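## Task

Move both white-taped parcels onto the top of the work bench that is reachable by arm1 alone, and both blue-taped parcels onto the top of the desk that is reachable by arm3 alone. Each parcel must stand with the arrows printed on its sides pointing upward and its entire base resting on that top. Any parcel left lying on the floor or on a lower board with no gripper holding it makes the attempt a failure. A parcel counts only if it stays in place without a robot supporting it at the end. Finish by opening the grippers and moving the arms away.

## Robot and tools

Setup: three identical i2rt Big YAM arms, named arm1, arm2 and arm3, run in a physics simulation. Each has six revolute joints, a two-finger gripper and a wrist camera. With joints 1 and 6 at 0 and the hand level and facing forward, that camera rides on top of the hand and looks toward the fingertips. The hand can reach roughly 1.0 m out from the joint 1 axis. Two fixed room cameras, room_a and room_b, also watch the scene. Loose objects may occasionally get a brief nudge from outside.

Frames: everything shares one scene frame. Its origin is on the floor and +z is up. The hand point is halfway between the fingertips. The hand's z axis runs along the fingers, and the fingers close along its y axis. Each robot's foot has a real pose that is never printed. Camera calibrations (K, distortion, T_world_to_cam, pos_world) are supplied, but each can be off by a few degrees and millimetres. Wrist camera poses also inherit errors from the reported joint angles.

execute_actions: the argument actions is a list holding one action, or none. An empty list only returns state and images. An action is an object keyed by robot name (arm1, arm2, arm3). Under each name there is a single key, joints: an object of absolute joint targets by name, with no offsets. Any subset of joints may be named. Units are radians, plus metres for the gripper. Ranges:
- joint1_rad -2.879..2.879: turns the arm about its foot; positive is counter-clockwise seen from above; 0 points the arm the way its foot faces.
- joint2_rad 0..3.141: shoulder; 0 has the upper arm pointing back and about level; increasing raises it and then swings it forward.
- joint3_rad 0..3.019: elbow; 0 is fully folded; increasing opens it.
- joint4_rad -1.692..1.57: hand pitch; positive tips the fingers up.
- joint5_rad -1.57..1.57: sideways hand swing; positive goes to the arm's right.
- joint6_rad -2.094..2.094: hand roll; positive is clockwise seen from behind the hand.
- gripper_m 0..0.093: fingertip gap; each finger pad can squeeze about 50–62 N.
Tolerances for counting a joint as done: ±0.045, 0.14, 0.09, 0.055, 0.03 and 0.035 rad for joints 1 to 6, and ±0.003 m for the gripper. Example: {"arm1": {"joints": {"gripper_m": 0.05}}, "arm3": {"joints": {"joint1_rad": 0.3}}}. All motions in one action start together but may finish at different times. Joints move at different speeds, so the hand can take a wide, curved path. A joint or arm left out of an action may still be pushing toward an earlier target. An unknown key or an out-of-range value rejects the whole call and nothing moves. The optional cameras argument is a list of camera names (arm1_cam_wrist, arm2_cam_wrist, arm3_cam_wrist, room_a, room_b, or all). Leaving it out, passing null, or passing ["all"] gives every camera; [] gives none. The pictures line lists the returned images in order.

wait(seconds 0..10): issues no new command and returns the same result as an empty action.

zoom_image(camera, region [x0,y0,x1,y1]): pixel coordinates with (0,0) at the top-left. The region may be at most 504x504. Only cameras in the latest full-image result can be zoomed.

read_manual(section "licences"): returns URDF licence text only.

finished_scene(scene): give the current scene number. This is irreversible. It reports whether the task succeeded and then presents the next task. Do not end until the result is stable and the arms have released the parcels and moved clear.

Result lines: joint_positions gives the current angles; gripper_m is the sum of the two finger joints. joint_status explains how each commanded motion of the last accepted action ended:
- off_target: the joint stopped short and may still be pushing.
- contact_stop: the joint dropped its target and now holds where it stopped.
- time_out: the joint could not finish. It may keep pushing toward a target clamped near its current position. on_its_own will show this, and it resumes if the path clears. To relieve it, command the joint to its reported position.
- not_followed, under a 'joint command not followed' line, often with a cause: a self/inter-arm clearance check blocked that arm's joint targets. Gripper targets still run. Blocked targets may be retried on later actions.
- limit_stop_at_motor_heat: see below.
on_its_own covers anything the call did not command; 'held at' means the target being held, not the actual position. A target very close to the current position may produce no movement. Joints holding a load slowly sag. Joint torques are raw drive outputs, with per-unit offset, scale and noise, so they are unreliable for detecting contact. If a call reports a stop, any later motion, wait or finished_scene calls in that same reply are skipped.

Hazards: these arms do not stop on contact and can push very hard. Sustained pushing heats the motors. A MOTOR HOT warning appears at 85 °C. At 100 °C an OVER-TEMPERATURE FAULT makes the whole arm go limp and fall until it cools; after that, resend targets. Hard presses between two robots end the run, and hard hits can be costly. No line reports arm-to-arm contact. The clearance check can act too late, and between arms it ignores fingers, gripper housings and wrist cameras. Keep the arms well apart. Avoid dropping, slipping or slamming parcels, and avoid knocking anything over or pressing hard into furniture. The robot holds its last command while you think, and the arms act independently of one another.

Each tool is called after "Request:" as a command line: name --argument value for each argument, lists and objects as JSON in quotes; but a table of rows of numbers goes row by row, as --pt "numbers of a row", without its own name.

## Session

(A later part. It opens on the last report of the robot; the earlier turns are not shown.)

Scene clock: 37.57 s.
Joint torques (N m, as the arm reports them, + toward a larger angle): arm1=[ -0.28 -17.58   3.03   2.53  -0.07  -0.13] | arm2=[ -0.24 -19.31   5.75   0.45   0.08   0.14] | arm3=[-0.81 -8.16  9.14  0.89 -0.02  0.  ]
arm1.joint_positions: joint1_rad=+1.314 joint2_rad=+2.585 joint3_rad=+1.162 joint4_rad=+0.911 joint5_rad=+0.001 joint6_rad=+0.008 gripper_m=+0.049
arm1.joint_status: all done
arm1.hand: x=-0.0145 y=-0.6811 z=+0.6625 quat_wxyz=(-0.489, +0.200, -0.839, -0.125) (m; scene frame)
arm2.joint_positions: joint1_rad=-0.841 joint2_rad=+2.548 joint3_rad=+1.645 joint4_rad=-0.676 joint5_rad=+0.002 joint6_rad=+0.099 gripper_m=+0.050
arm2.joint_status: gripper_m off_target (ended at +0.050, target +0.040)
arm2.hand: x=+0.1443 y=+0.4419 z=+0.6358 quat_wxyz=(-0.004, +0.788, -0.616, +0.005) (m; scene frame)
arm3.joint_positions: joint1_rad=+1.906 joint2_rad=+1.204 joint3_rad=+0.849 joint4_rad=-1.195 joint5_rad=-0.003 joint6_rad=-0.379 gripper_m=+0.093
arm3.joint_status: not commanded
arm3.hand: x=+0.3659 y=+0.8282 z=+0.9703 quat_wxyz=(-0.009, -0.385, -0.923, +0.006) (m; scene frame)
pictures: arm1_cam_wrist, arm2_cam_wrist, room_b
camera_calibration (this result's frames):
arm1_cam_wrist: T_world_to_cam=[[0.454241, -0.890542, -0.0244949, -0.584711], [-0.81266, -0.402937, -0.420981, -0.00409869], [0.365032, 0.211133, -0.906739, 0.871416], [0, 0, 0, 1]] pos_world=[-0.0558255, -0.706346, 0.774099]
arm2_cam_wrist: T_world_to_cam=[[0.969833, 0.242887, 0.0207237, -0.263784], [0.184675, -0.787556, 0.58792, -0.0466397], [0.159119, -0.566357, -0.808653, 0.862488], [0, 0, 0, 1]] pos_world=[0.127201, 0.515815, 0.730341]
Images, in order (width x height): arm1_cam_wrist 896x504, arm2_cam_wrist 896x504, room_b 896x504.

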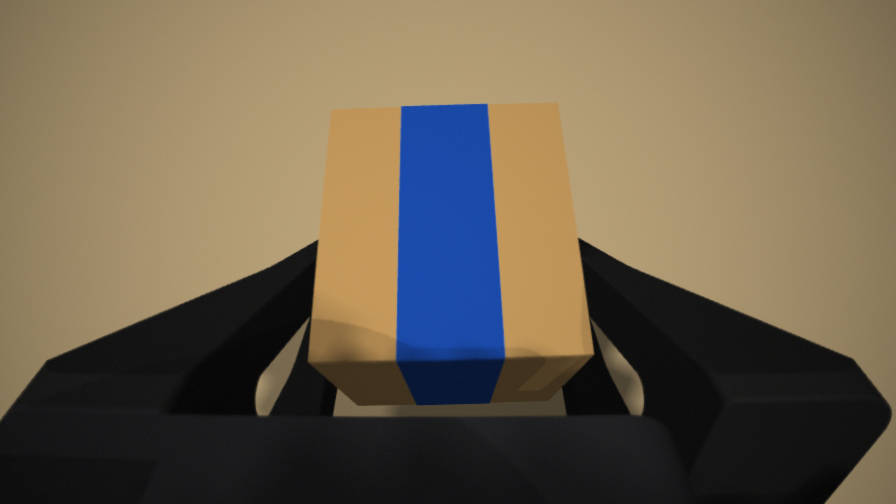

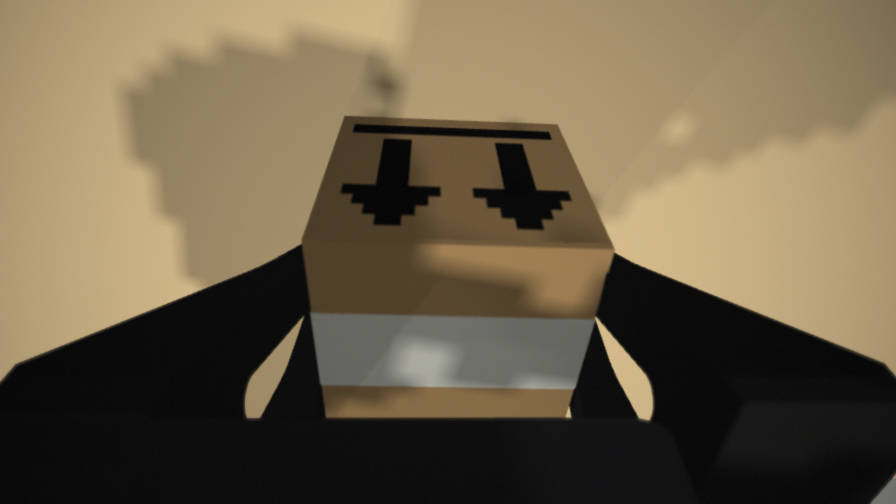

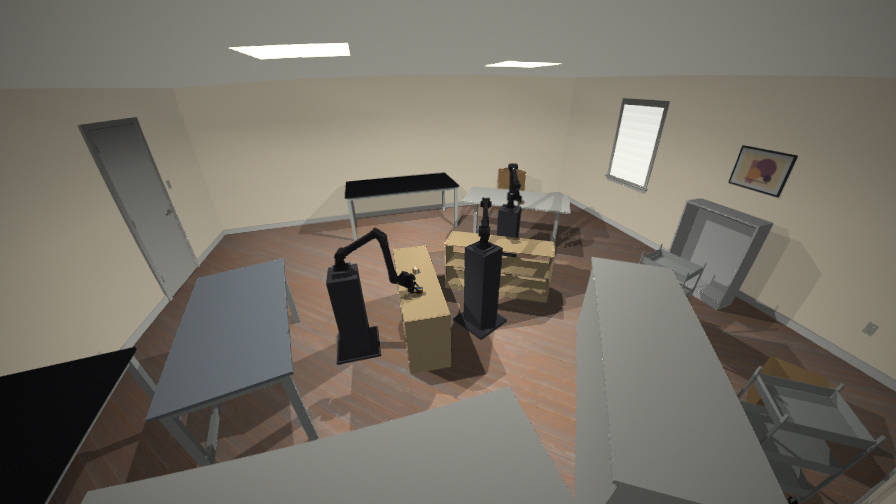

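Request:
execute_actions --actions '[{"arm1":{"joints":{"joint2_rad":2.628}},"arm2":{"joints":{"joint2_rad":2.25,"joint4_rad":-0.95}}}]' --cameras '["arm1_cam_wrist","room_b"]'

Scene clock: 39.10 s.
Joint torques (N m, as the arm reports them, + toward a larger angle): arm1=[ -0.21 -15.9    2.97   2.45  -0.07  -0.13] | arm2=[ -0.19 -17.55   7.1   -0.31   0.08   0.15] | arm3=[-0.86 -8.22  9.14  0.87 -0.02  0.  ]
arm1.joint_positions: joint1_rad=+1.314 joint2_rad=+2.595 joint3_rad=+1.162 joint4_rad=+0.912 joint5_rad=+0.001 joint6_rad=+0.008 gripper_m=+0.049
arm1.joint_status: all done
arm1.hand: x=-0.0176 y=-0.6827 z=+0.6564 quat_wxyz=(-0.486, +0.201, -0.842, -0.124) (m; scene frame)
arm2.joint_positions: joint1_rad=-0.841 joint2_rad=+2.248 joint3_rad=+1.648 joint4_rad=-0.941 joint5_rad=+0.002 joint6_rad=+0.099 gripper_m=+0.050
arm2.joint_status: all done
arm2.hand: x=+0.1339 y=+0.4653 z=+0.8172 quat_wxyz=(-0.014, +0.788, -0.616, -0.011) (m; scene frame)
arm3.joint_positions: joint1_rad=+1.906 joint2_rad=+1.204 joint3_rad=+0.849 joint4_rad=-1.195 joint5_rad=-0.003 joint6_rad=-0.379 gripper_m=+0.093
arm3.joint_status: not commanded
arm3.hand: x=+0.3659 y=+0.8282 z=+0.9703 quat_wxyz=(-0.009, -0.385, -0.923, +0.006) (m; scene frame)
pictures: arm1_cam_wrist, room_b
camera_calibration (this result's frames):
arm1_cam_wrist: T_world_to_cam=[[0.454105, -0.890614, -0.0244053, -0.584957], [-0.816015, -0.40476, -0.412661, -0.016555], [0.357644, 0.207306, -0.910558, 0.867156], [0, 0, 0, 1]] pos_world=[-0.05801, -0.707439, 0.768488]
Images, in order (width x height): arm1_cam_wrist 896x504, room_b 896x504.

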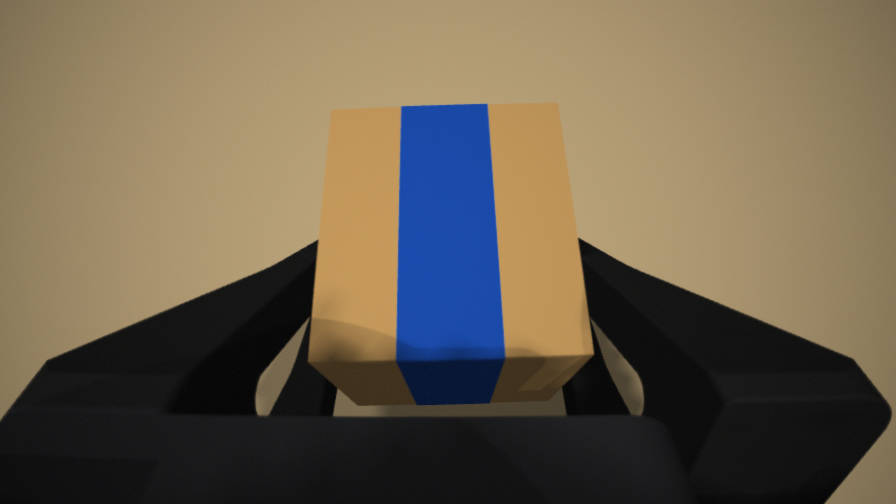

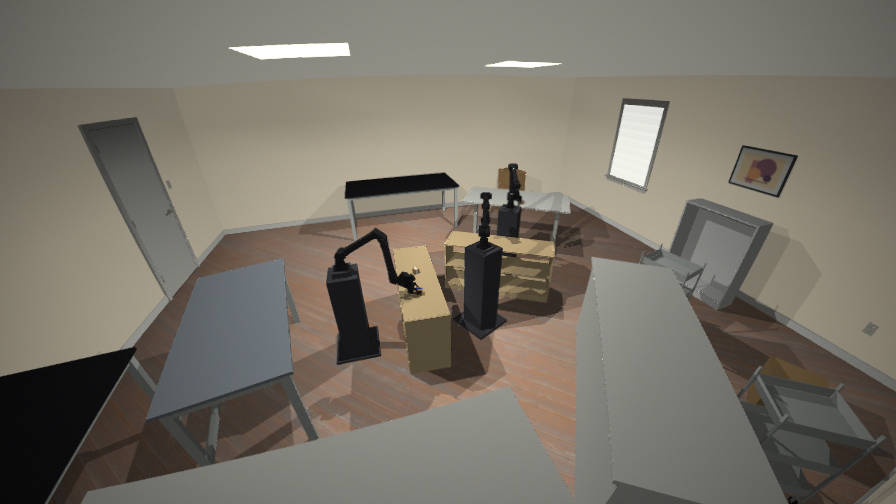

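Request:
execute_actions --actions '[{"arm1":{"joints":{"joint2_rad":2.645,"joint4_rad":0.935}},"arm2":{"joints":{"joint1_rad":0.614,"joint2_rad":2.545,"joint3_rad":2.01,"joint4_rad":-1.015,"joint6_rad":0.58}}}]' --cameras '["arm1_cam_wrist","arm2_cam_wrist","room_b"]'

Scene clock: 42.27 s.
Joint torques (N m, as the arm reports them, + toward a larger angle): arm1=[ -0.42 -15.61   2.81   2.28  -0.07  -0.13] | arm2=[ -0.22 -21.34   7.14  -0.38   0.22   0.15] | arm3=[-0.84 -8.24  9.14  0.87 -0.02  0.  ]
arm1.joint_positions: joint1_rad=+1.314 joint2_rad=+2.607 joint3_rad=+1.162 joint4_rad=+0.925 joint5_rad=+0.001 joint6_rad=+0.008 gripper_m=+0.049
arm1.joint_status: all done
arm1.hand: x=-0.0202 y=-0.6839 z=+0.6516 quat_wxyz=(-0.486, +0.201, -0.841, -0.124) (m; scene frame)
arm2.joint_positions: joint1_rad=+0.610 joint2_rad=+2.546 joint3_rad=+2.002 joint4_rad=-1.005 joint5_rad=-0.001 joint6_rad=+0.569 gripper_m=+0.050
arm2.joint_status: all done
arm2.hand: x=-0.3406 y=-0.2873 z=+0.7289 quat_wxyz=(+0.000, +0.985, -0.172, -0.006) (m; scene frame)
arm3.joint_positions: joint1_rad=+1.906 joint2_rad=+1.204 joint3_rad=+0.849 joint4_rad=-1.195 joint5_rad=-0.003 joint6_rad=-0.379 gripper_m=+0.093
arm3.joint_status: not commanded
arm3.hand: x=+0.3659 y=+0.8282 z=+0.9703 quat_wxyz=(-0.009, -0.385, -0.923, +0.006) (m; scene frame)
pictures: arm1_cam_wrist, arm2_cam_wrist, room_b
camera_calibration (this result's frames):
arm1_cam_wrist: T_world_to_cam=[[0.454116, -0.890608, -0.0244128, -0.585058], [-0.815738, -0.404609, -0.413356, -0.0205962], [0.35826, 0.207626, -0.910242, 0.863953], [0, 0, 0, 1]] pos_world=[-0.0606371, -0.70877, 0.76361]
arm2_cam_wrist: T_world_to_cam=[[0.33785, 0.941183, 0.00562734, 0.378118], [0.768068, -0.279154, 0.57632, -0.232921], [0.543993, -0.190387, -0.817205, 0.847271], [0, 0, 0, 1]] pos_world=[-0.409757, -0.259589, 0.824503]
Images, in order (width x height): arm1_cam_wrist 896x504, arm2_cam_wrist 896x504, room_b 896x504.

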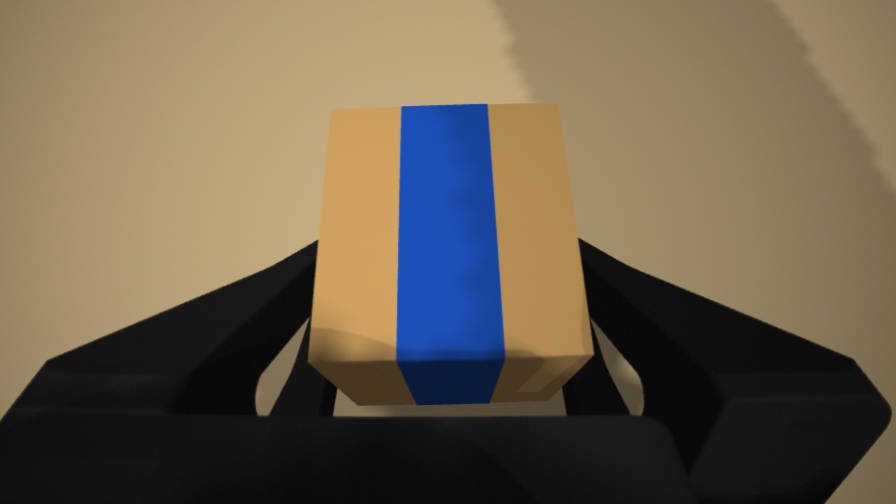

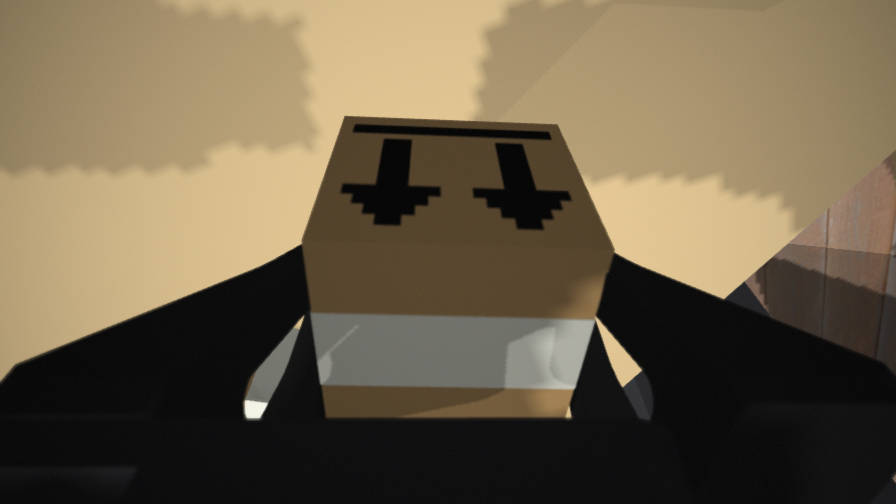

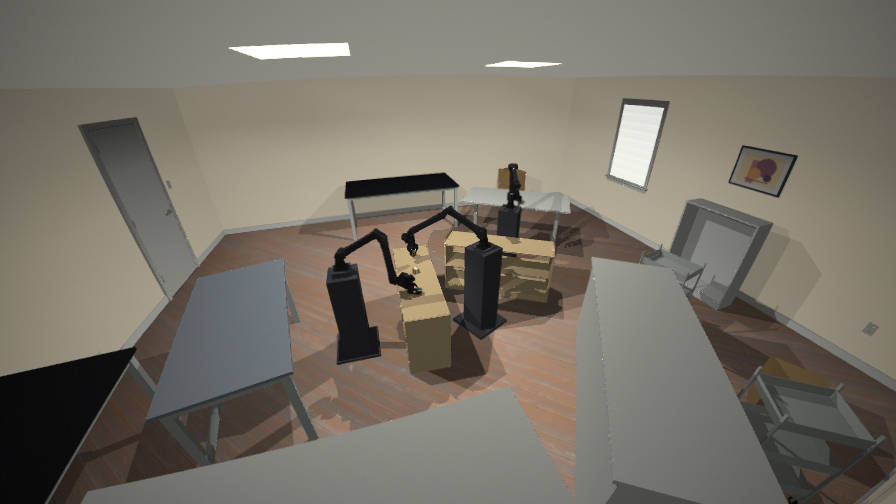

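Request:
execute_actions --actions '[{"arm1":{"joints":{"joint2_rad":2.61,"gripper_m":0.093}},"arm2":{"joints":{"joint2_rad":2.688,"joint3_rad":2.072,"joint4_rad":-0.93}}}]' --cameras '["arm1_cam_wrist","arm2_cam_wrist"]'

Scene clock: 43.50 s.
Joint torques (N m, as the arm reports them, + toward a larger angle): arm1=[ -0.31 -18.51   2.86   2.29  -0.08  -0.12] | arm2=[ -0.04 -22.09   7.76   0.14   0.24   0.13] | arm3=[-0.84 -8.19  9.13  0.87 -0.02  0.  ]
arm1.joint_positions: joint1_rad=+1.314 joint2_rad=+2.607 joint3_rad=+1.162 joint4_rad=+0.925 joint5_rad=+0.001 joint6_rad=+0.008 gripper_m=+0.093
arm1.joint_status: all done
arm1.hand: x=-0.0202 y=-0.6839 z=+0.6516 quat_wxyz=(-0.486, +0.201, -0.841, -0.124) (m; scene frame)
arm2.joint_positions: joint1_rad=+0.610 joint2_rad=+2.695 joint3_rad=+2.047 joint4_rad=-0.936 joint5_rad=-0.001 joint6_rad=+0.570 gripper_m=+0.050
arm2.joint_status: all done
arm2.hand: x=-0.3286 y=-0.2845 z=+0.6422 quat_wxyz=(-0.007, +0.985, -0.173, +0.010) (m; scene frame)
arm3.joint_positions: joint1_rad=+1.906 joint2_rad=+1.204 joint3_rad=+0.849 joint4_rad=-1.195 joint5_rad=-0.003 joint6_rad=-0.379 gripper_m=+0.093
arm3.joint_status: not commanded
arm3.hand: x=+0.3659 y=+0.8282 z=+0.9703 quat_wxyz=(-0.009, -0.385, -0.923, +0.006) (m; scene frame)
pictures: arm1_cam_wrist, arm2_cam_wrist
camera_calibration (this result's frames):
arm1_cam_wrist: T_world_to_cam=[[0.454116, -0.890608, -0.0244128, -0.585058], [-0.815738, -0.404609, -0.413356, -0.0205962], [0.35826, 0.207626, -0.910242, 0.863953], [0, 0, 0, 1]] pos_world=[-0.0606371, -0.70877, 0.76361]
arm2_cam_wrist: T_world_to_cam=[[0.338611, 0.940621, 0.0239852, 0.360133], [0.74773, -0.284472, 0.599979, -0.214773], [0.571176, -0.185225, -0.799656, 0.769584], [0, 0, 0, 1]] pos_world=[-0.400921, -0.257299, 0.735624]
Images, in order (width x height): arm1_cam_wrist 896x504, arm2_cam_wrist 896x504.

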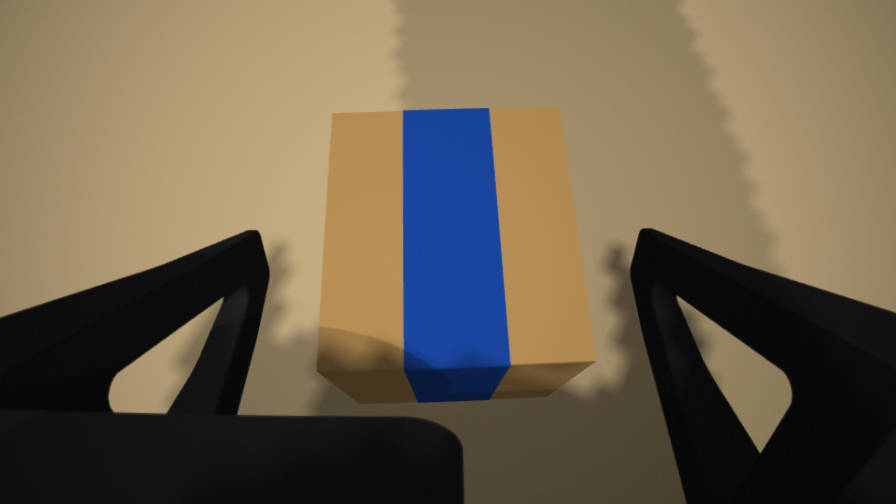

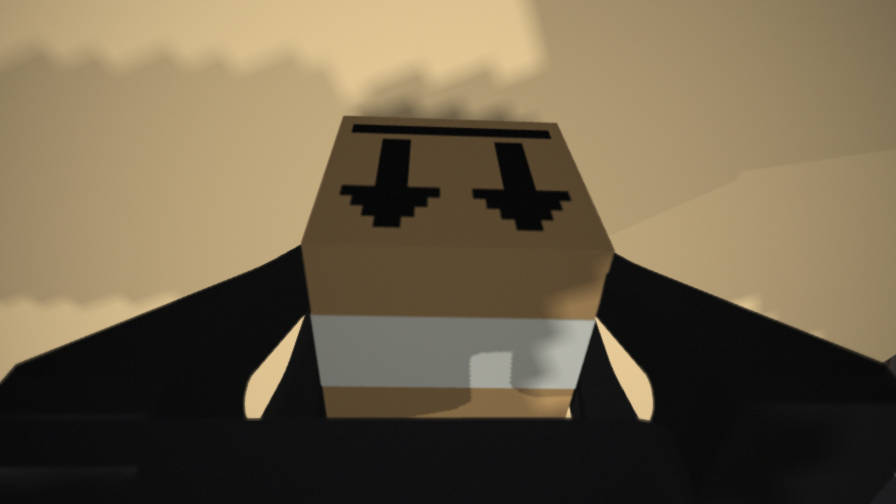

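Request:
execute_actions --actions '[{"arm1":{"joints":{"joint2_rad":2.3,"joint3_rad":1.02,"joint4_rad":0.75}},"arm2":{"joints":{"gripper_m":0.093}}}]' --cameras '["arm1_cam_wrist","arm2_cam_wrist"]'

Scene clock: 44.90 s.
Joint torques (N m, as the arm reports them, + toward a larger angle): arm1=[ -0.36 -15.83   4.     1.73  -0.08  -0.13] | arm2=[ -0.17 -21.33   7.8    0.19   0.24   0.14] | arm3=[-0.89 -8.22  9.16  0.87 -0.02  0.  ]
arm1.joint_positions: joint1_rad=+1.314 joint2_rad=+2.274 joint3_rad=+1.017 joint4_rad=+0.757 joint5_rad=+0.001 joint6_rad=+0.008 gripper_m=+0.093
arm1.joint_status: all done
arm1.hand: x=-0.0120 y=-0.6808 z=+0.7822 quat_wxyz=(-0.494, +0.200, -0.837, -0.127) (m; scene frame)
arm2.joint_positions: joint1_rad=+0.610 joint2_rad=+2.695 joint3_rad=+2.047 joint4_rad=-0.936 joint5_rad=-0.001 joint6_rad=+0.570 gripper_m=+0.093
arm2.joint_status: all done
arm2.hand: x=-0.3286 y=-0.2845 z=+0.6422 quat_wxyz=(-0.007, +0.985, -0.173, +0.010) (m; scene frame)
arm3.joint_positions: joint1_rad=+1.906 joint2_rad=+1.204 joint3_rad=+0.849 joint4_rad=-1.195 joint5_rad=-0.003 joint6_rad=-0.379 gripper_m=+0.093
arm3.joint_status: not commanded
arm3.hand: x=+0.3659 y=+0.8282 z=+0.9703 quat_wxyz=(-0.009, -0.385, -0.923, +0.006) (m; scene frame)
pictures: arm1_cam_wrist, arm2_cam_wrist
camera_calibration (this result's frames):
arm1_cam_wrist: T_world_to_cam=[[0.454419, -0.890448, -0.0246085, -0.582504], [-0.808228, -0.40053, -0.431676, 0.0585005], [0.374528, 0.216051, -0.901693, 0.978492], [0, 0, 0, 1]] pos_world=[-0.0544898, -0.706663, 0.893218]
arm2_cam_wrist: T_world_to_cam=[[0.338611, 0.940621, 0.0239852, 0.360133], [0.74773, -0.284472, 0.599979, -0.214773], [0.571176, -0.185225, -0.799656, 0.769584], [0, 0, 0, 1]] pos_world=[-0.400921, -0.257299, 0.735624]
Images, in order (width x height): arm1_cam_wrist 896x504, arm2_cam_wrist 896x504.

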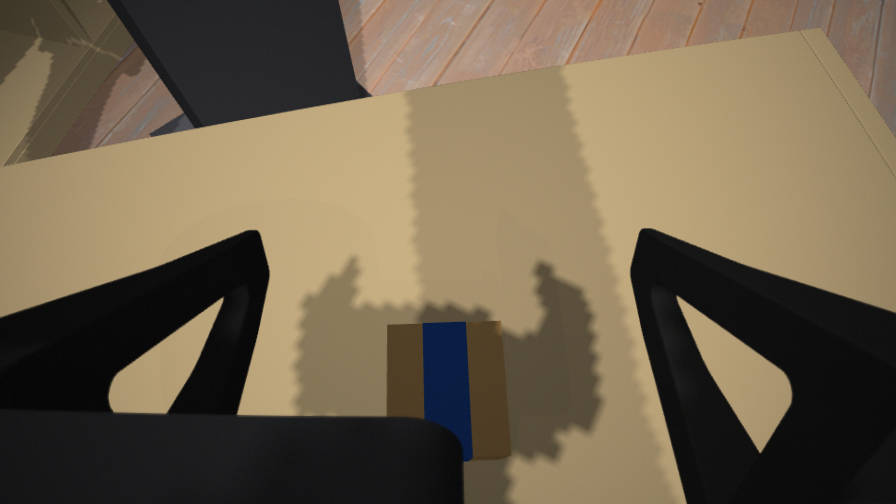

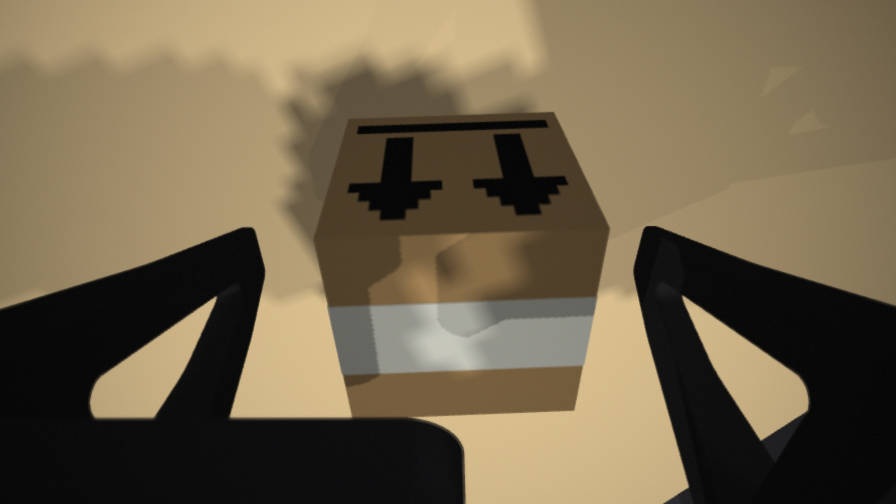

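Request:
execute_actions --actions '[{"arm1":{"joints":{"joint1_rad":1.62,"joint3_rad":1.985,"joint4_rad":-1.1,"joint5_rad":-0.512,"joint6_rad":1.33}},"arm2":{"joints":{"joint2_rad":1.5,"joint3_rad":1.0,"joint4_rad":-1.07}}}]' --cameras '["arm1_cam_wrist","arm2_cam_wrist","room_a","room_b"]'

Scene clock: 47.93 s.
Joint torques (N m, as the arm reports them, + toward a larger angle): arm1=[  0.07 -21.98  11.55   0.5   -0.54   0.01] | arm2=[ -0.11 -10.03   6.65  -0.21   0.24   0.13] | arm3=[-0.77 -8.24  9.14  0.88 -0.02  0.  ]
arm1.joint_positions: joint1_rad=+1.623 joint2_rad=+2.278 joint3_rad=+1.942 joint4_rad=-1.092 joint5_rad=-0.508 joint6_rad=+1.320 gripper_m=+0.093
arm1.joint_status: all done
arm1.hand: x=-0.1485 y=-0.4184 z=+0.9171 quat_wxyz=(+0.186, -0.235, -0.936, -0.187) (m; scene frame)
arm2.joint_positions: joint1_rad=+0.610 joint2_rad=+1.507 joint3_rad=+1.000 joint4_rad=-1.065 joint5_rad=-0.001 joint6_rad=+0.570 gripper_m=+0.093
arm2.joint_status: all done
arm2.hand: x=-0.0441 y=-0.2218 z=+0.9703 quat_wxyz=(-0.004, +0.985, -0.173, +0.004) (m; scene frame)
arm3.joint_positions: joint1_rad=+1.906 joint2_rad=+1.204 joint3_rad=+0.849 joint4_rad=-1.195 joint5_rad=-0.003 joint6_rad=-0.379 gripper_m=+0.093
arm3.joint_status: not commanded
arm3.hand: x=+0.3659 y=+0.8282 z=+0.9703 quat_wxyz=(-0.009, -0.385, -0.923, +0.006) (m; scene frame)
pictures: arm1_cam_wrist, arm2_cam_wrist, room_a, room_b
camera_calibration (this result's frames):
arm1_cam_wrist: T_world_to_cam=[[-0.517997, -0.815787, -0.257236, -0.183297], [-0.508409, 0.0517847, 0.859557, -0.838955], [-0.687895, 0.57603, -0.441577, 0.665427], [0, 0, 0, 1]] pos_world=[-0.0637361, -0.489392, 0.967817]
arm2_cam_wrist: T_world_to_cam=[[0.338797, 0.940702, 0.0172055, 0.20356], [0.755064, -0.282758, 0.591545, -0.597676], [0.561333, -0.187423, -0.806088, 0.886401], [0, 0, 0, 1]] pos_world=[-0.115247, -0.194356, 1.06457]
Images, in order (width x height): arm1_cam_wrist 896x504, arm2_cam_wrist 896x504, room_a 896x504, room_b 896x504.

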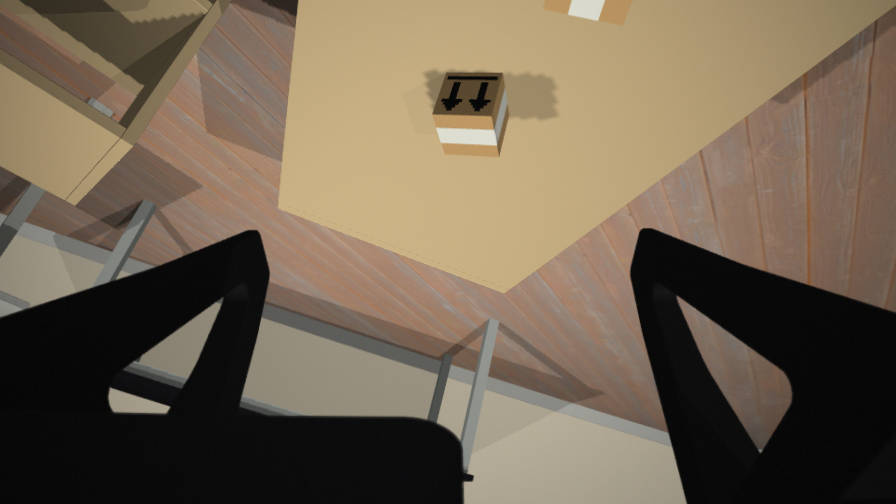

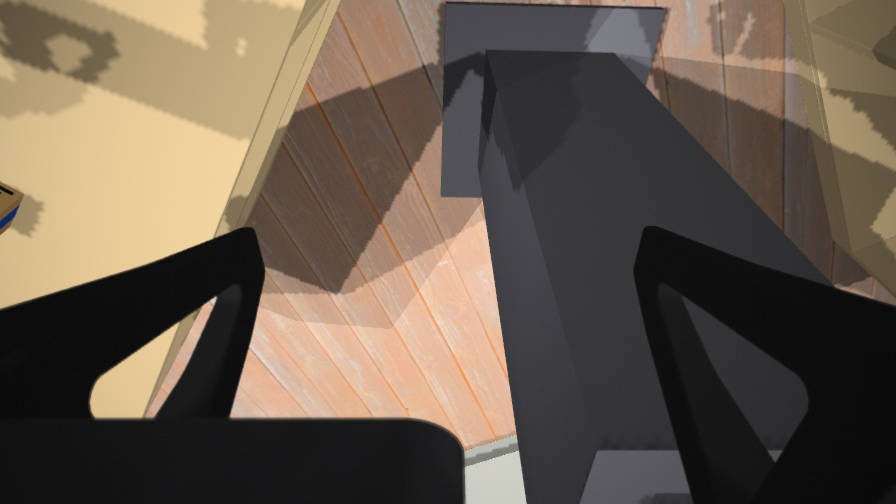

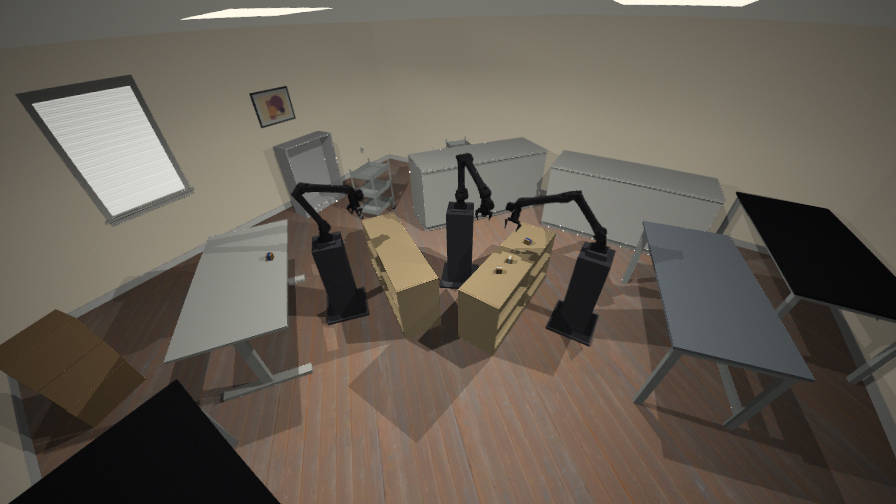

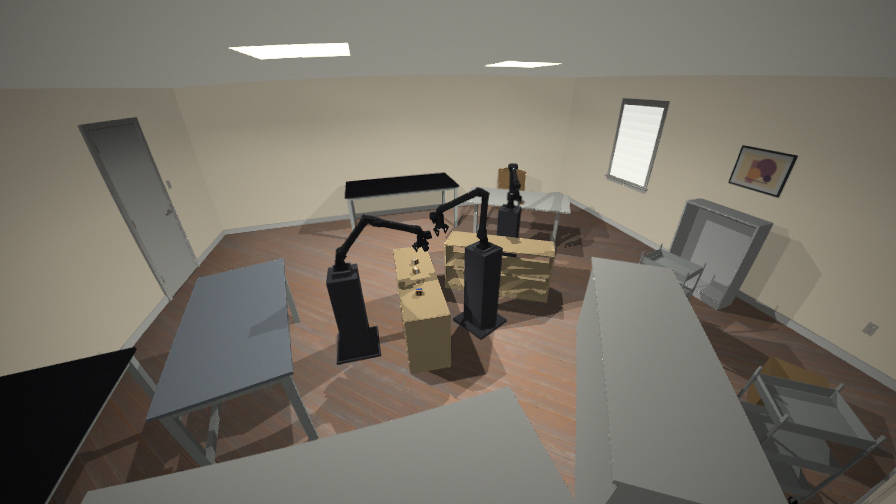

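Request:
zoom_image --camera "room_b" --region '[395, 250, 445, 300]'

Request:
zoom_image --camera "room_a" --region '[485, 232, 545, 282]'

Region (395, 250, 445, 300) of room_b's 896x504 image, scaled by 10.080, with more detail than that image has.

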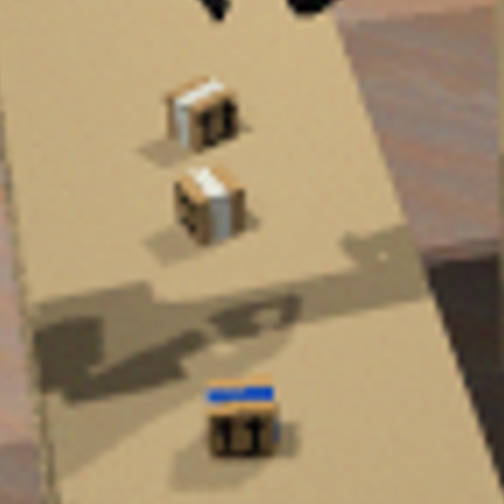

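Region (485, 232, 545, 282) of room_a's 896x504 image, scaled by 8.400, with more detail than that image has.

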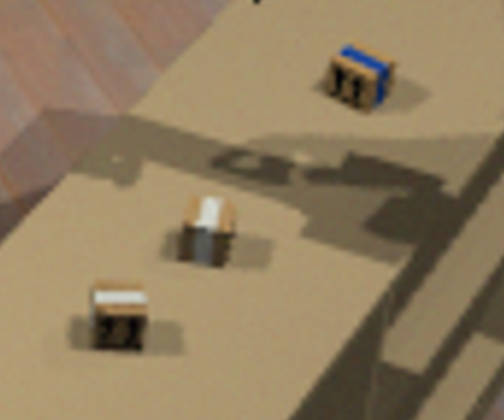

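Request:
execute_actions --actions '[{"arm1":{"joints":{"joint2_rad":2.565,"joint3_rad":2.0,"joint4_rad":-1.1}},"arm2":{"joints":{"joint1_rad":0.865,"joint2_rad":0.8,"joint3_rad":0.5,"joint4_rad":-0.19,"joint6_rad":0.0}}}]' --cameras '["arm1_cam_wrist","arm2_cam_wrist"]'

Scene clock: 50.17 s.
Joint torques (N m, as the arm reports them, + toward a larger angle): arm1=[  0.21 -25.49   8.32   0.19  -0.5    0.03] | arm2=[-0.77 -1.65  8.02  2.23  0.16 -0.13] | arm3=[-0.78 -8.18  9.14  0.87 -0.02  0.  ]
arm1.joint_positions: joint1_rad=+1.623 joint2_rad=+2.575 joint3_rad=+1.980 joint4_rad=-1.097 joint5_rad=-0.509 joint6_rad=+1.322 gripper_m=+0.093
arm1.joint_status: all done
arm1.hand: x=-0.1810 y=-0.4491 z=+0.7303 quat_wxyz=(+0.250, -0.267, -0.928, -0.075) (m; scene frame)
arm2.joint_positions: joint1_rad=+0.873 joint2_rad=+0.796 joint3_rad=+0.506 joint4_rad=-0.209 joint5_rad=-0.001 joint6_rad=+0.012 gripper_m=+0.093
arm2.joint_status: all done
arm2.hand: x=+0.0014 y=-0.3154 z=+1.1101 quat_wxyz=(+0.124, +0.838, +0.203, -0.490) (m; scene frame)
arm3.joint_positions: joint1_rad=+1.906 joint2_rad=+1.204 joint3_rad=+0.849 joint4_rad=-1.195 joint5_rad=-0.003 joint6_rad=-0.379 gripper_m=+0.093
arm3.joint_status: not commanded
arm3.hand: x=+0.3659 y=+0.8282 z=+0.9703 quat_wxyz=(-0.009, -0.385, -0.923, +0.006) (m; scene frame)
pictures: arm1_cam_wrist, arm2_cam_wrist
camera_calibration (this result's frames):
arm1_cam_wrist: T_world_to_cam=[[-0.541885, -0.840452, -0.000700382, -0.475984], [-0.341242, 0.219255, 0.914047, -0.627546], [-0.768059, 0.495548, -0.405609, 0.501368], [0, 0, 0, 1]] pos_world=[-0.0869939, -0.5109, 0.776632]
arm2_cam_wrist: T_world_to_cam=[[-0.457123, 0.889399, -0.00284625, 0.280976], [0.80749, 0.413679, -0.42051, 0.601855], [-0.372824, -0.194523, -0.907283, 1.06737], [0, 0, 0, 1]] pos_world=[0.0403879, -0.291247, 1.22229]
Images, in order (width x height): arm1_cam_wrist 896x504, arm2_cam_wrist 896x504.

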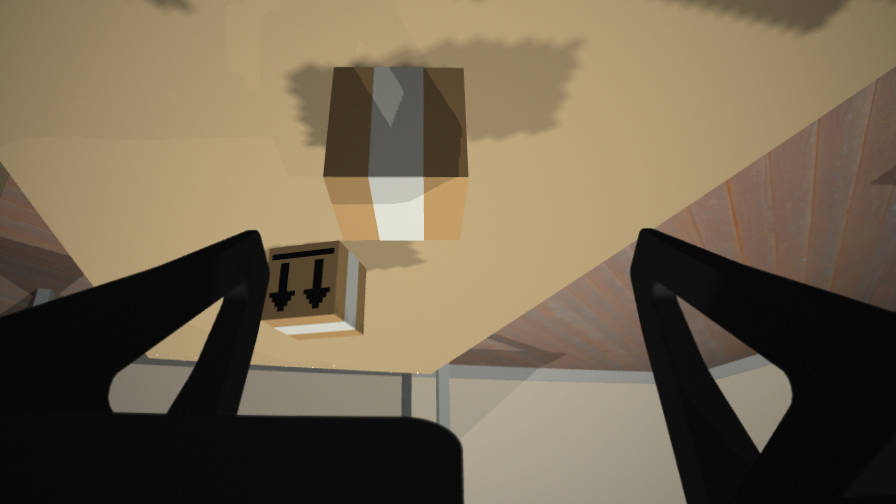

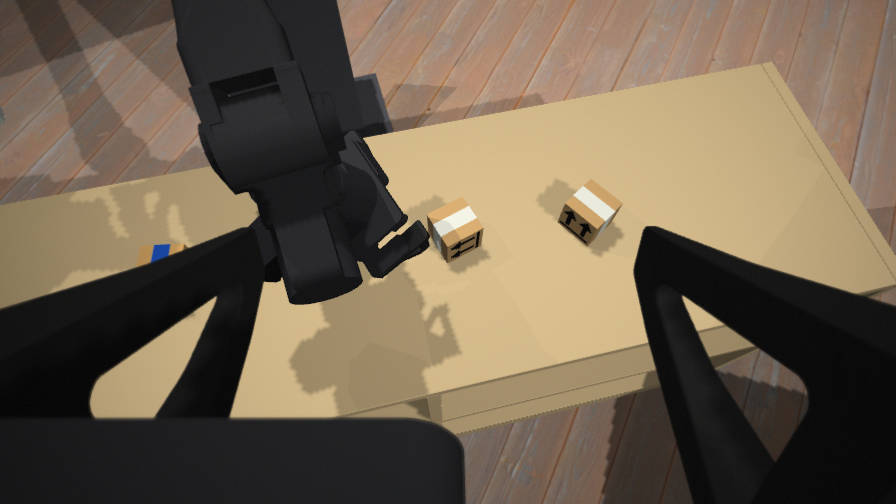

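Request:
execute_actions --actions '[{"arm1":{"joints":{"joint1_rad":1.71,"joint2_rad":2.72,"joint3_rad":2.085,"joint4_rad":-0.97,"joint5_rad":-0.522,"joint6_rad":1.445}},"arm2":{"joints":{"joint1_rad":1.369}}}]' --cameras '["arm1_cam_wrist","arm2_cam_wrist"]'

Scene clock: 52.10 s.
Joint torques (N m, as the arm reports them, + toward a larger angle): arm1=[ -0.5  -23.24   8.15   0.68  -0.51   0.01] | arm2=[-0.12 -1.57  8.03  2.21  0.12 -0.12] | arm3=[-0.8  -8.15  9.13  0.86 -0.02  0.  ]
arm1.joint_positions: joint1_rad=+1.721 joint2_rad=+2.697 joint3_rad=+2.067 joint4_rad=-0.976 joint5_rad=-0.519 joint6_rad=+1.436 gripper_m=+0.093
arm1.joint_status: all done
arm1.hand: x=-0.2190 y=-0.3897 z=+0.6749 quat_wxyz=(+0.245, -0.265, -0.928, -0.089) (m; scene frame)
arm2.joint_positions: joint1_rad=+1.367 joint2_rad=+0.796 joint3_rad=+0.506 joint4_rad=-0.209 joint5_rad=+0.000 joint6_rad=+0.010 gripper_m=+0.093
arm2.joint_status: all done
arm2.hand: x=+0.1282 y=-0.4563 z=+1.1101 quat_wxyz=(+0.241, +0.764, +0.402, -0.444) (m; scene frame)
arm3.joint_positions: joint1_rad=+1.906 joint2_rad=+1.204 joint3_rad=+0.849 joint4_rad=-1.195 joint5_rad=-0.003 joint6_rad=-0.379 gripper_m=+0.093
arm3.joint_status: not commanded
arm3.hand: x=+0.3659 y=+0.8282 z=+0.9703 quat_wxyz=(-0.009, -0.385, -0.923, +0.006) (m; scene frame)
pictures: arm1_cam_wrist, arm2_cam_wrist
camera_calibration (this result's frames):
arm1_cam_wrist: T_world_to_cam=[[-0.544128, -0.838436, -0.0308277, -0.426111], [-0.357611, 0.19853, 0.912524, -0.613628], [-0.758972, 0.507554, -0.407859, 0.428442], [0, 0, 0, 1]] pos_world=[-0.126123, -0.4529, 0.721559]
arm2_cam_wrist: T_world_to_cam=[[-0.82463, 0.565631, -0.0068006, 0.36807], [0.515573, 0.746596, -0.420451, 0.747089], [-0.232743, -0.350223, -0.90729, 0.998195], [0, 0, 0, 1]] pos_world=[0.150665, -0.416375, 1.22227]
Images, in order (width x height): arm1_cam_wrist 896x504, arm2_cam_wrist 896x504.

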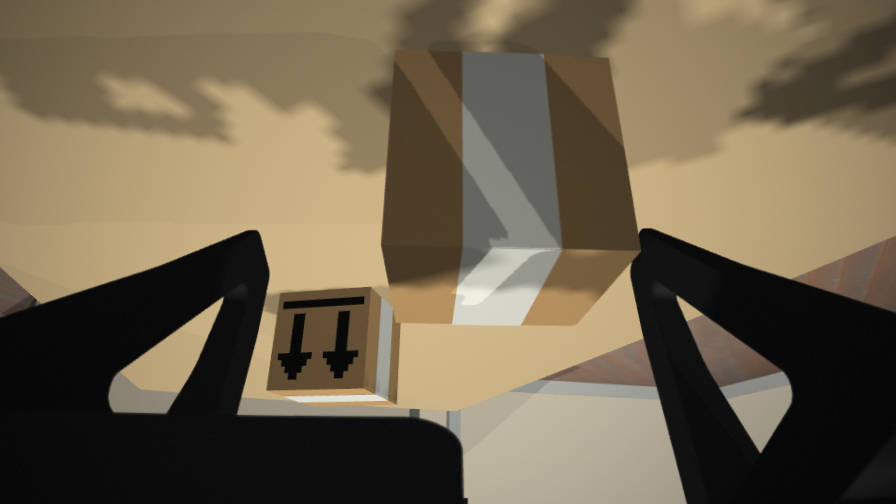

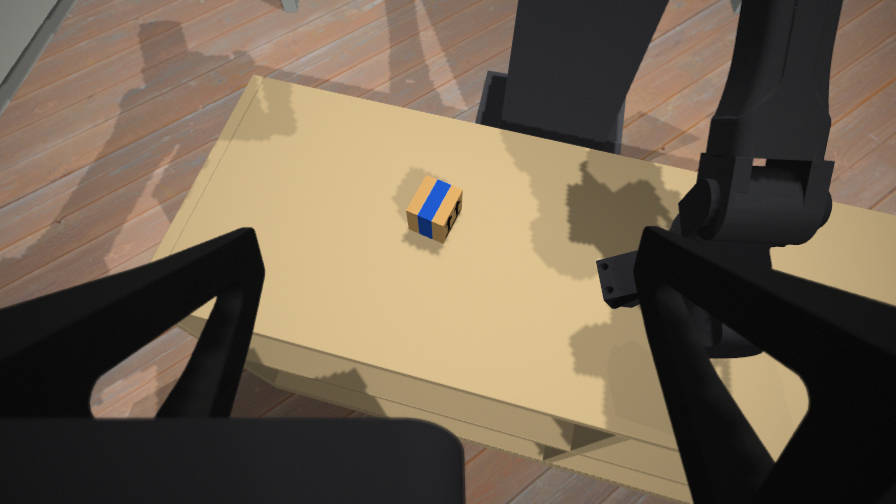

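Request:
execute_actions --actions '[{"arm1":{"joints":{"joint2_rad":2.758}},"arm2":{"joints":{"joint1_rad":1.376,"joint2_rad":2.41,"joint3_rad":1.82,"joint4_rad":-0.955,"joint6_rad":0.51}}}]' --cameras '["arm1_cam_wrist","arm2_cam_wrist","room_a"]'

Scene clock: 54.73 s.
Joint torques (N m, as the arm reports them, + toward a larger angle): arm1=[ -0.46 -21.71   8.01   0.66  -0.51   0.04] | arm2=[  0.36 -19.67   8.63  -0.32   0.17   0.14] | arm3=[-0.85 -8.24  9.14  0.88 -0.02 -0.01]
arm1.joint_positions: joint1_rad=+1.721 joint2_rad=+2.717 joint3_rad=+2.067 joint4_rad=-0.976 joint5_rad=-0.519 joint6_rad=+1.436 gripper_m=+0.093
arm1.joint_status: all done
arm1.hand: x=-0.2235 y=-0.3950 z=+0.6617 quat_wxyz=(+0.248, -0.267, -0.928, -0.080) (m; scene frame)
arm2.joint_positions: joint1_rad=+1.368 joint2_rad=+2.420 joint3_rad=+1.781 joint4_rad=-0.948 joint5_rad=+0.000 joint6_rad=+0.499 gripper_m=+0.093
arm2.joint_status: all done
arm2.hand: x=-0.0162 y=-0.6748 z=+0.7412 quat_wxyz=(-0.009, +0.971, +0.239, +0.011) (m; scene frame)
arm3.joint_positions: joint1_rad=+1.906 joint2_rad=+1.204 joint3_rad=+0.849 joint4_rad=-1.195 joint5_rad=-0.003 joint6_rad=-0.379 gripper_m=+0.093
arm3.joint_status: not commanded
arm3.hand: x=+0.3659 y=+0.8282 z=+0.9703 quat_wxyz=(-0.009, -0.385, -0.923, +0.006) (m; scene frame)
pictures: arm1_cam_wrist, arm2_cam_wrist, room_a
camera_calibration (this result's frames):
arm1_cam_wrist: T_world_to_cam=[[-0.544281, -0.83883, -0.011109, -0.446661], [-0.346214, 0.212542, 0.913762, -0.594778], [-0.76413, 0.501189, -0.406097, 0.417524], [0, 0, 0, 1]] pos_world=[-0.129987, -0.457515, 0.708079]
arm2_cam_wrist: T_world_to_cam=[[-0.465517, 0.88484, 0.0187653, 0.572298], [0.708682, 0.359971, 0.606787, -0.189627], [0.530154, 0.295768, -0.794643, 0.918209], [0, 0, 0, 1]] pos_world=[-0.0859933, -0.709709, 0.833972]
Images, in order (width x height): arm1_cam_wrist 896x504, arm2_cam_wrist 896x504, room_a 896x504.

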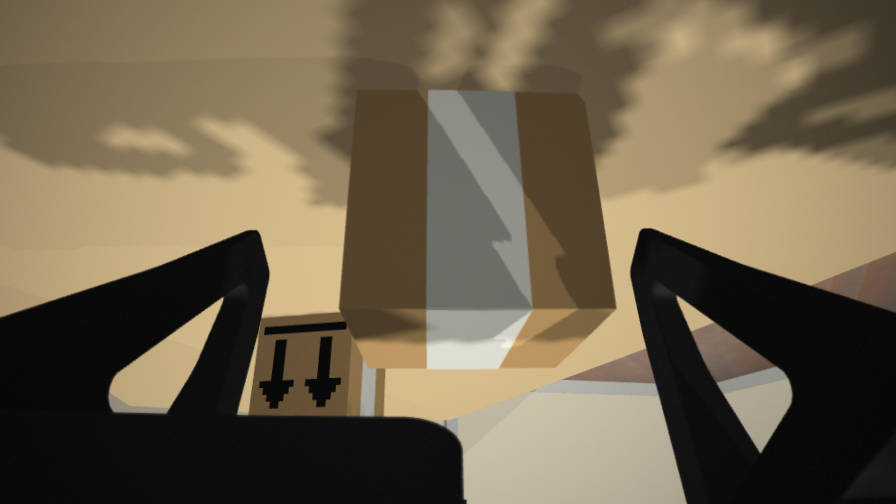

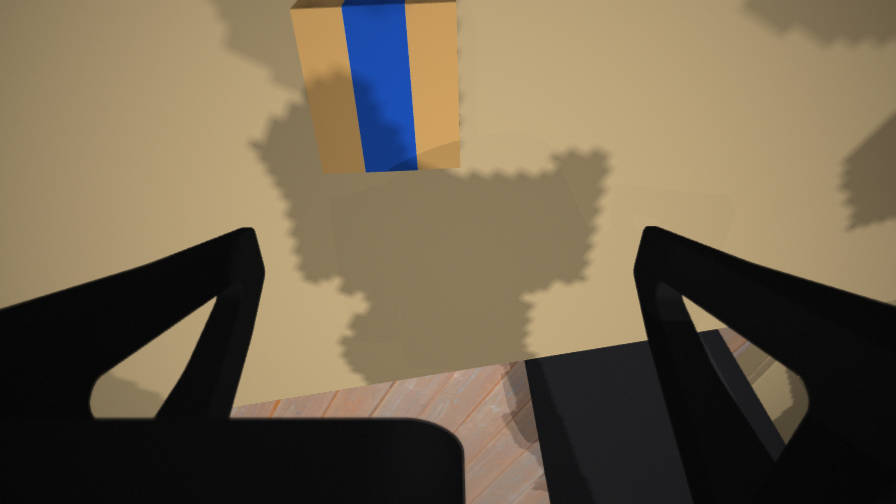

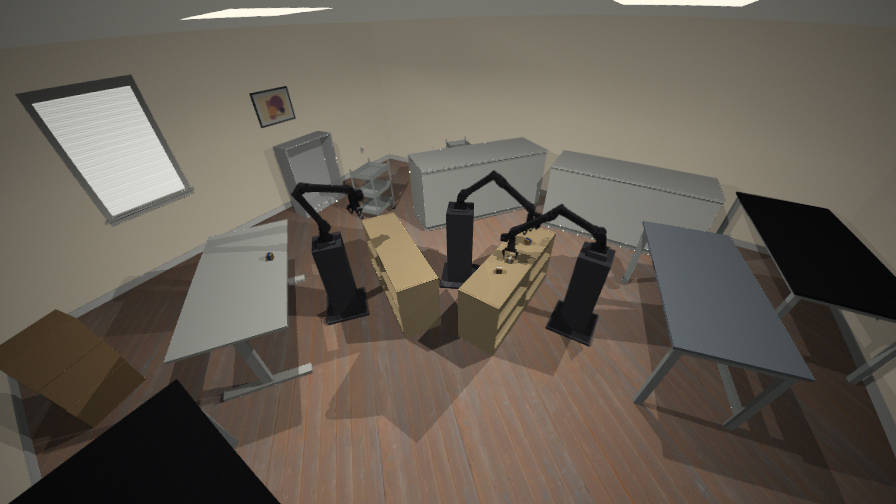

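Request:
execute_actions --actions '[{"arm1":{"joints":{"joint2_rad":2.72,"gripper_m":0.04}},"arm2":{"joints":{"joint1_rad":1.393,"joint2_rad":2.636,"joint3_rad":1.94,"joint4_rad":-0.84,"joint6_rad":0.46}}}]' --cameras '["arm1_cam_wrist","arm2_cam_wrist"]'

Scene clock: 56.47 s.
Joint torques (N m, as the arm reports them, + toward a larger angle): arm1=[ -0.5  -24.87   8.02   0.65  -0.49   0.03] | arm2=[ -0.06 -20.82   6.68   0.11   0.16  -0.13] | arm3=[-0.85 -8.22  9.13  0.87 -0.02  0.  ]
arm1.joint_positions: joint1_rad=+1.721 joint2_rad=+2.717 joint3_rad=+2.067 joint4_rad=-0.976 joint5_rad=-0.519 joint6_rad=+1.437 gripper_m=+0.049
arm1.joint_status: gripper_m off_target (ended at +0.049, target +0.040); the others done
arm1.hand: x=-0.2235 y=-0.3950 z=+0.6617 quat_wxyz=(+0.248, -0.268, -0.927, -0.080) (m; scene frame)
arm2.joint_positions: joint1_rad=+1.392 joint2_rad=+2.647 joint3_rad=+1.925 joint4_rad=-0.844 joint5_rad=+0.000 joint6_rad=+0.471 gripper_m=+0.093
arm2.joint_status: all done
arm2.hand: x=-0.0139 y=-0.7010 z=+0.6373 quat_wxyz=(-0.001, +0.964, +0.264, +0.003) (m; scene frame)
arm3.joint_positions: joint1_rad=+1.906 joint2_rad=+1.204 joint3_rad=+0.849 joint4_rad=-1.195 joint5_rad=-0.003 joint6_rad=-0.379 gripper_m=+0.093
arm3.joint_status: not commanded
arm3.hand: x=+0.3659 y=+0.8282 z=+0.9703 quat_wxyz=(-0.009, -0.385, -0.923, +0.006) (m; scene frame)
pictures: arm1_cam_wrist, arm2_cam_wrist
camera_calibration (this result's frames):
arm1_cam_wrist: T_world_to_cam=[[-0.544836, -0.838474, -0.0107245, -0.446899], [-0.345877, 0.213061, 0.913769, -0.594502], [-0.763887, 0.501563, -0.406093, 0.417723], [0, 0, 0, 1]] pos_world=[-0.130018, -0.457562, 0.708079]
arm2_cam_wrist: T_world_to_cam=[[-0.510573, 0.859798, 0.00792787, 0.587275], [0.695577, 0.407599, 0.591638, -0.0759342], [0.505458, 0.307589, -0.806165, 0.857464], [0, 0, 0, 1]] pos_world=[-0.0807471, -0.737734, 0.731527]
Images, in order (width x height): arm1_cam_wrist 896x504, arm2_cam_wrist 896x504.

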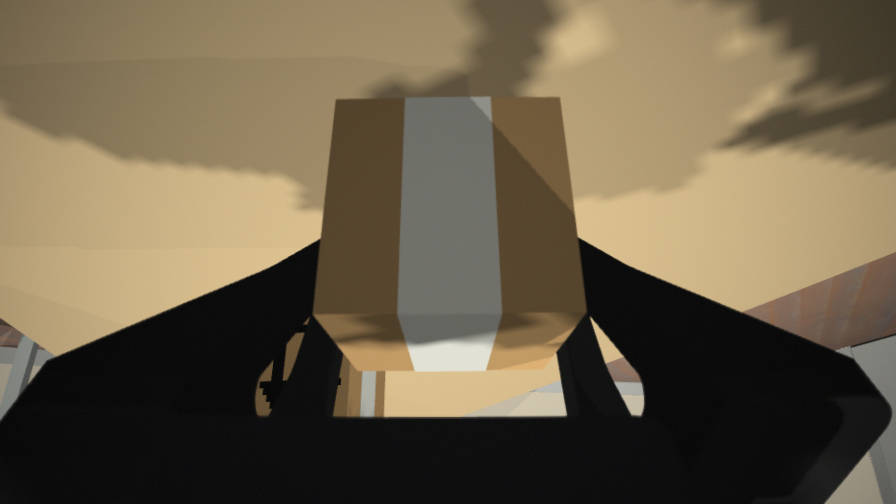

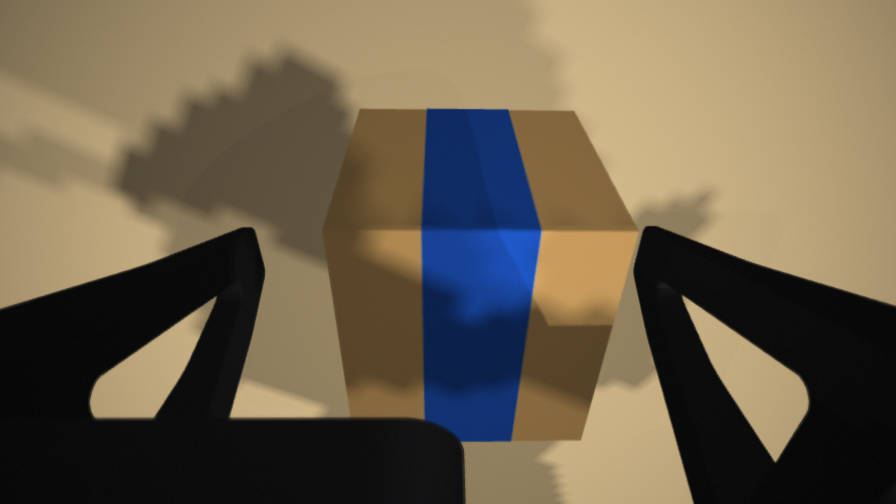

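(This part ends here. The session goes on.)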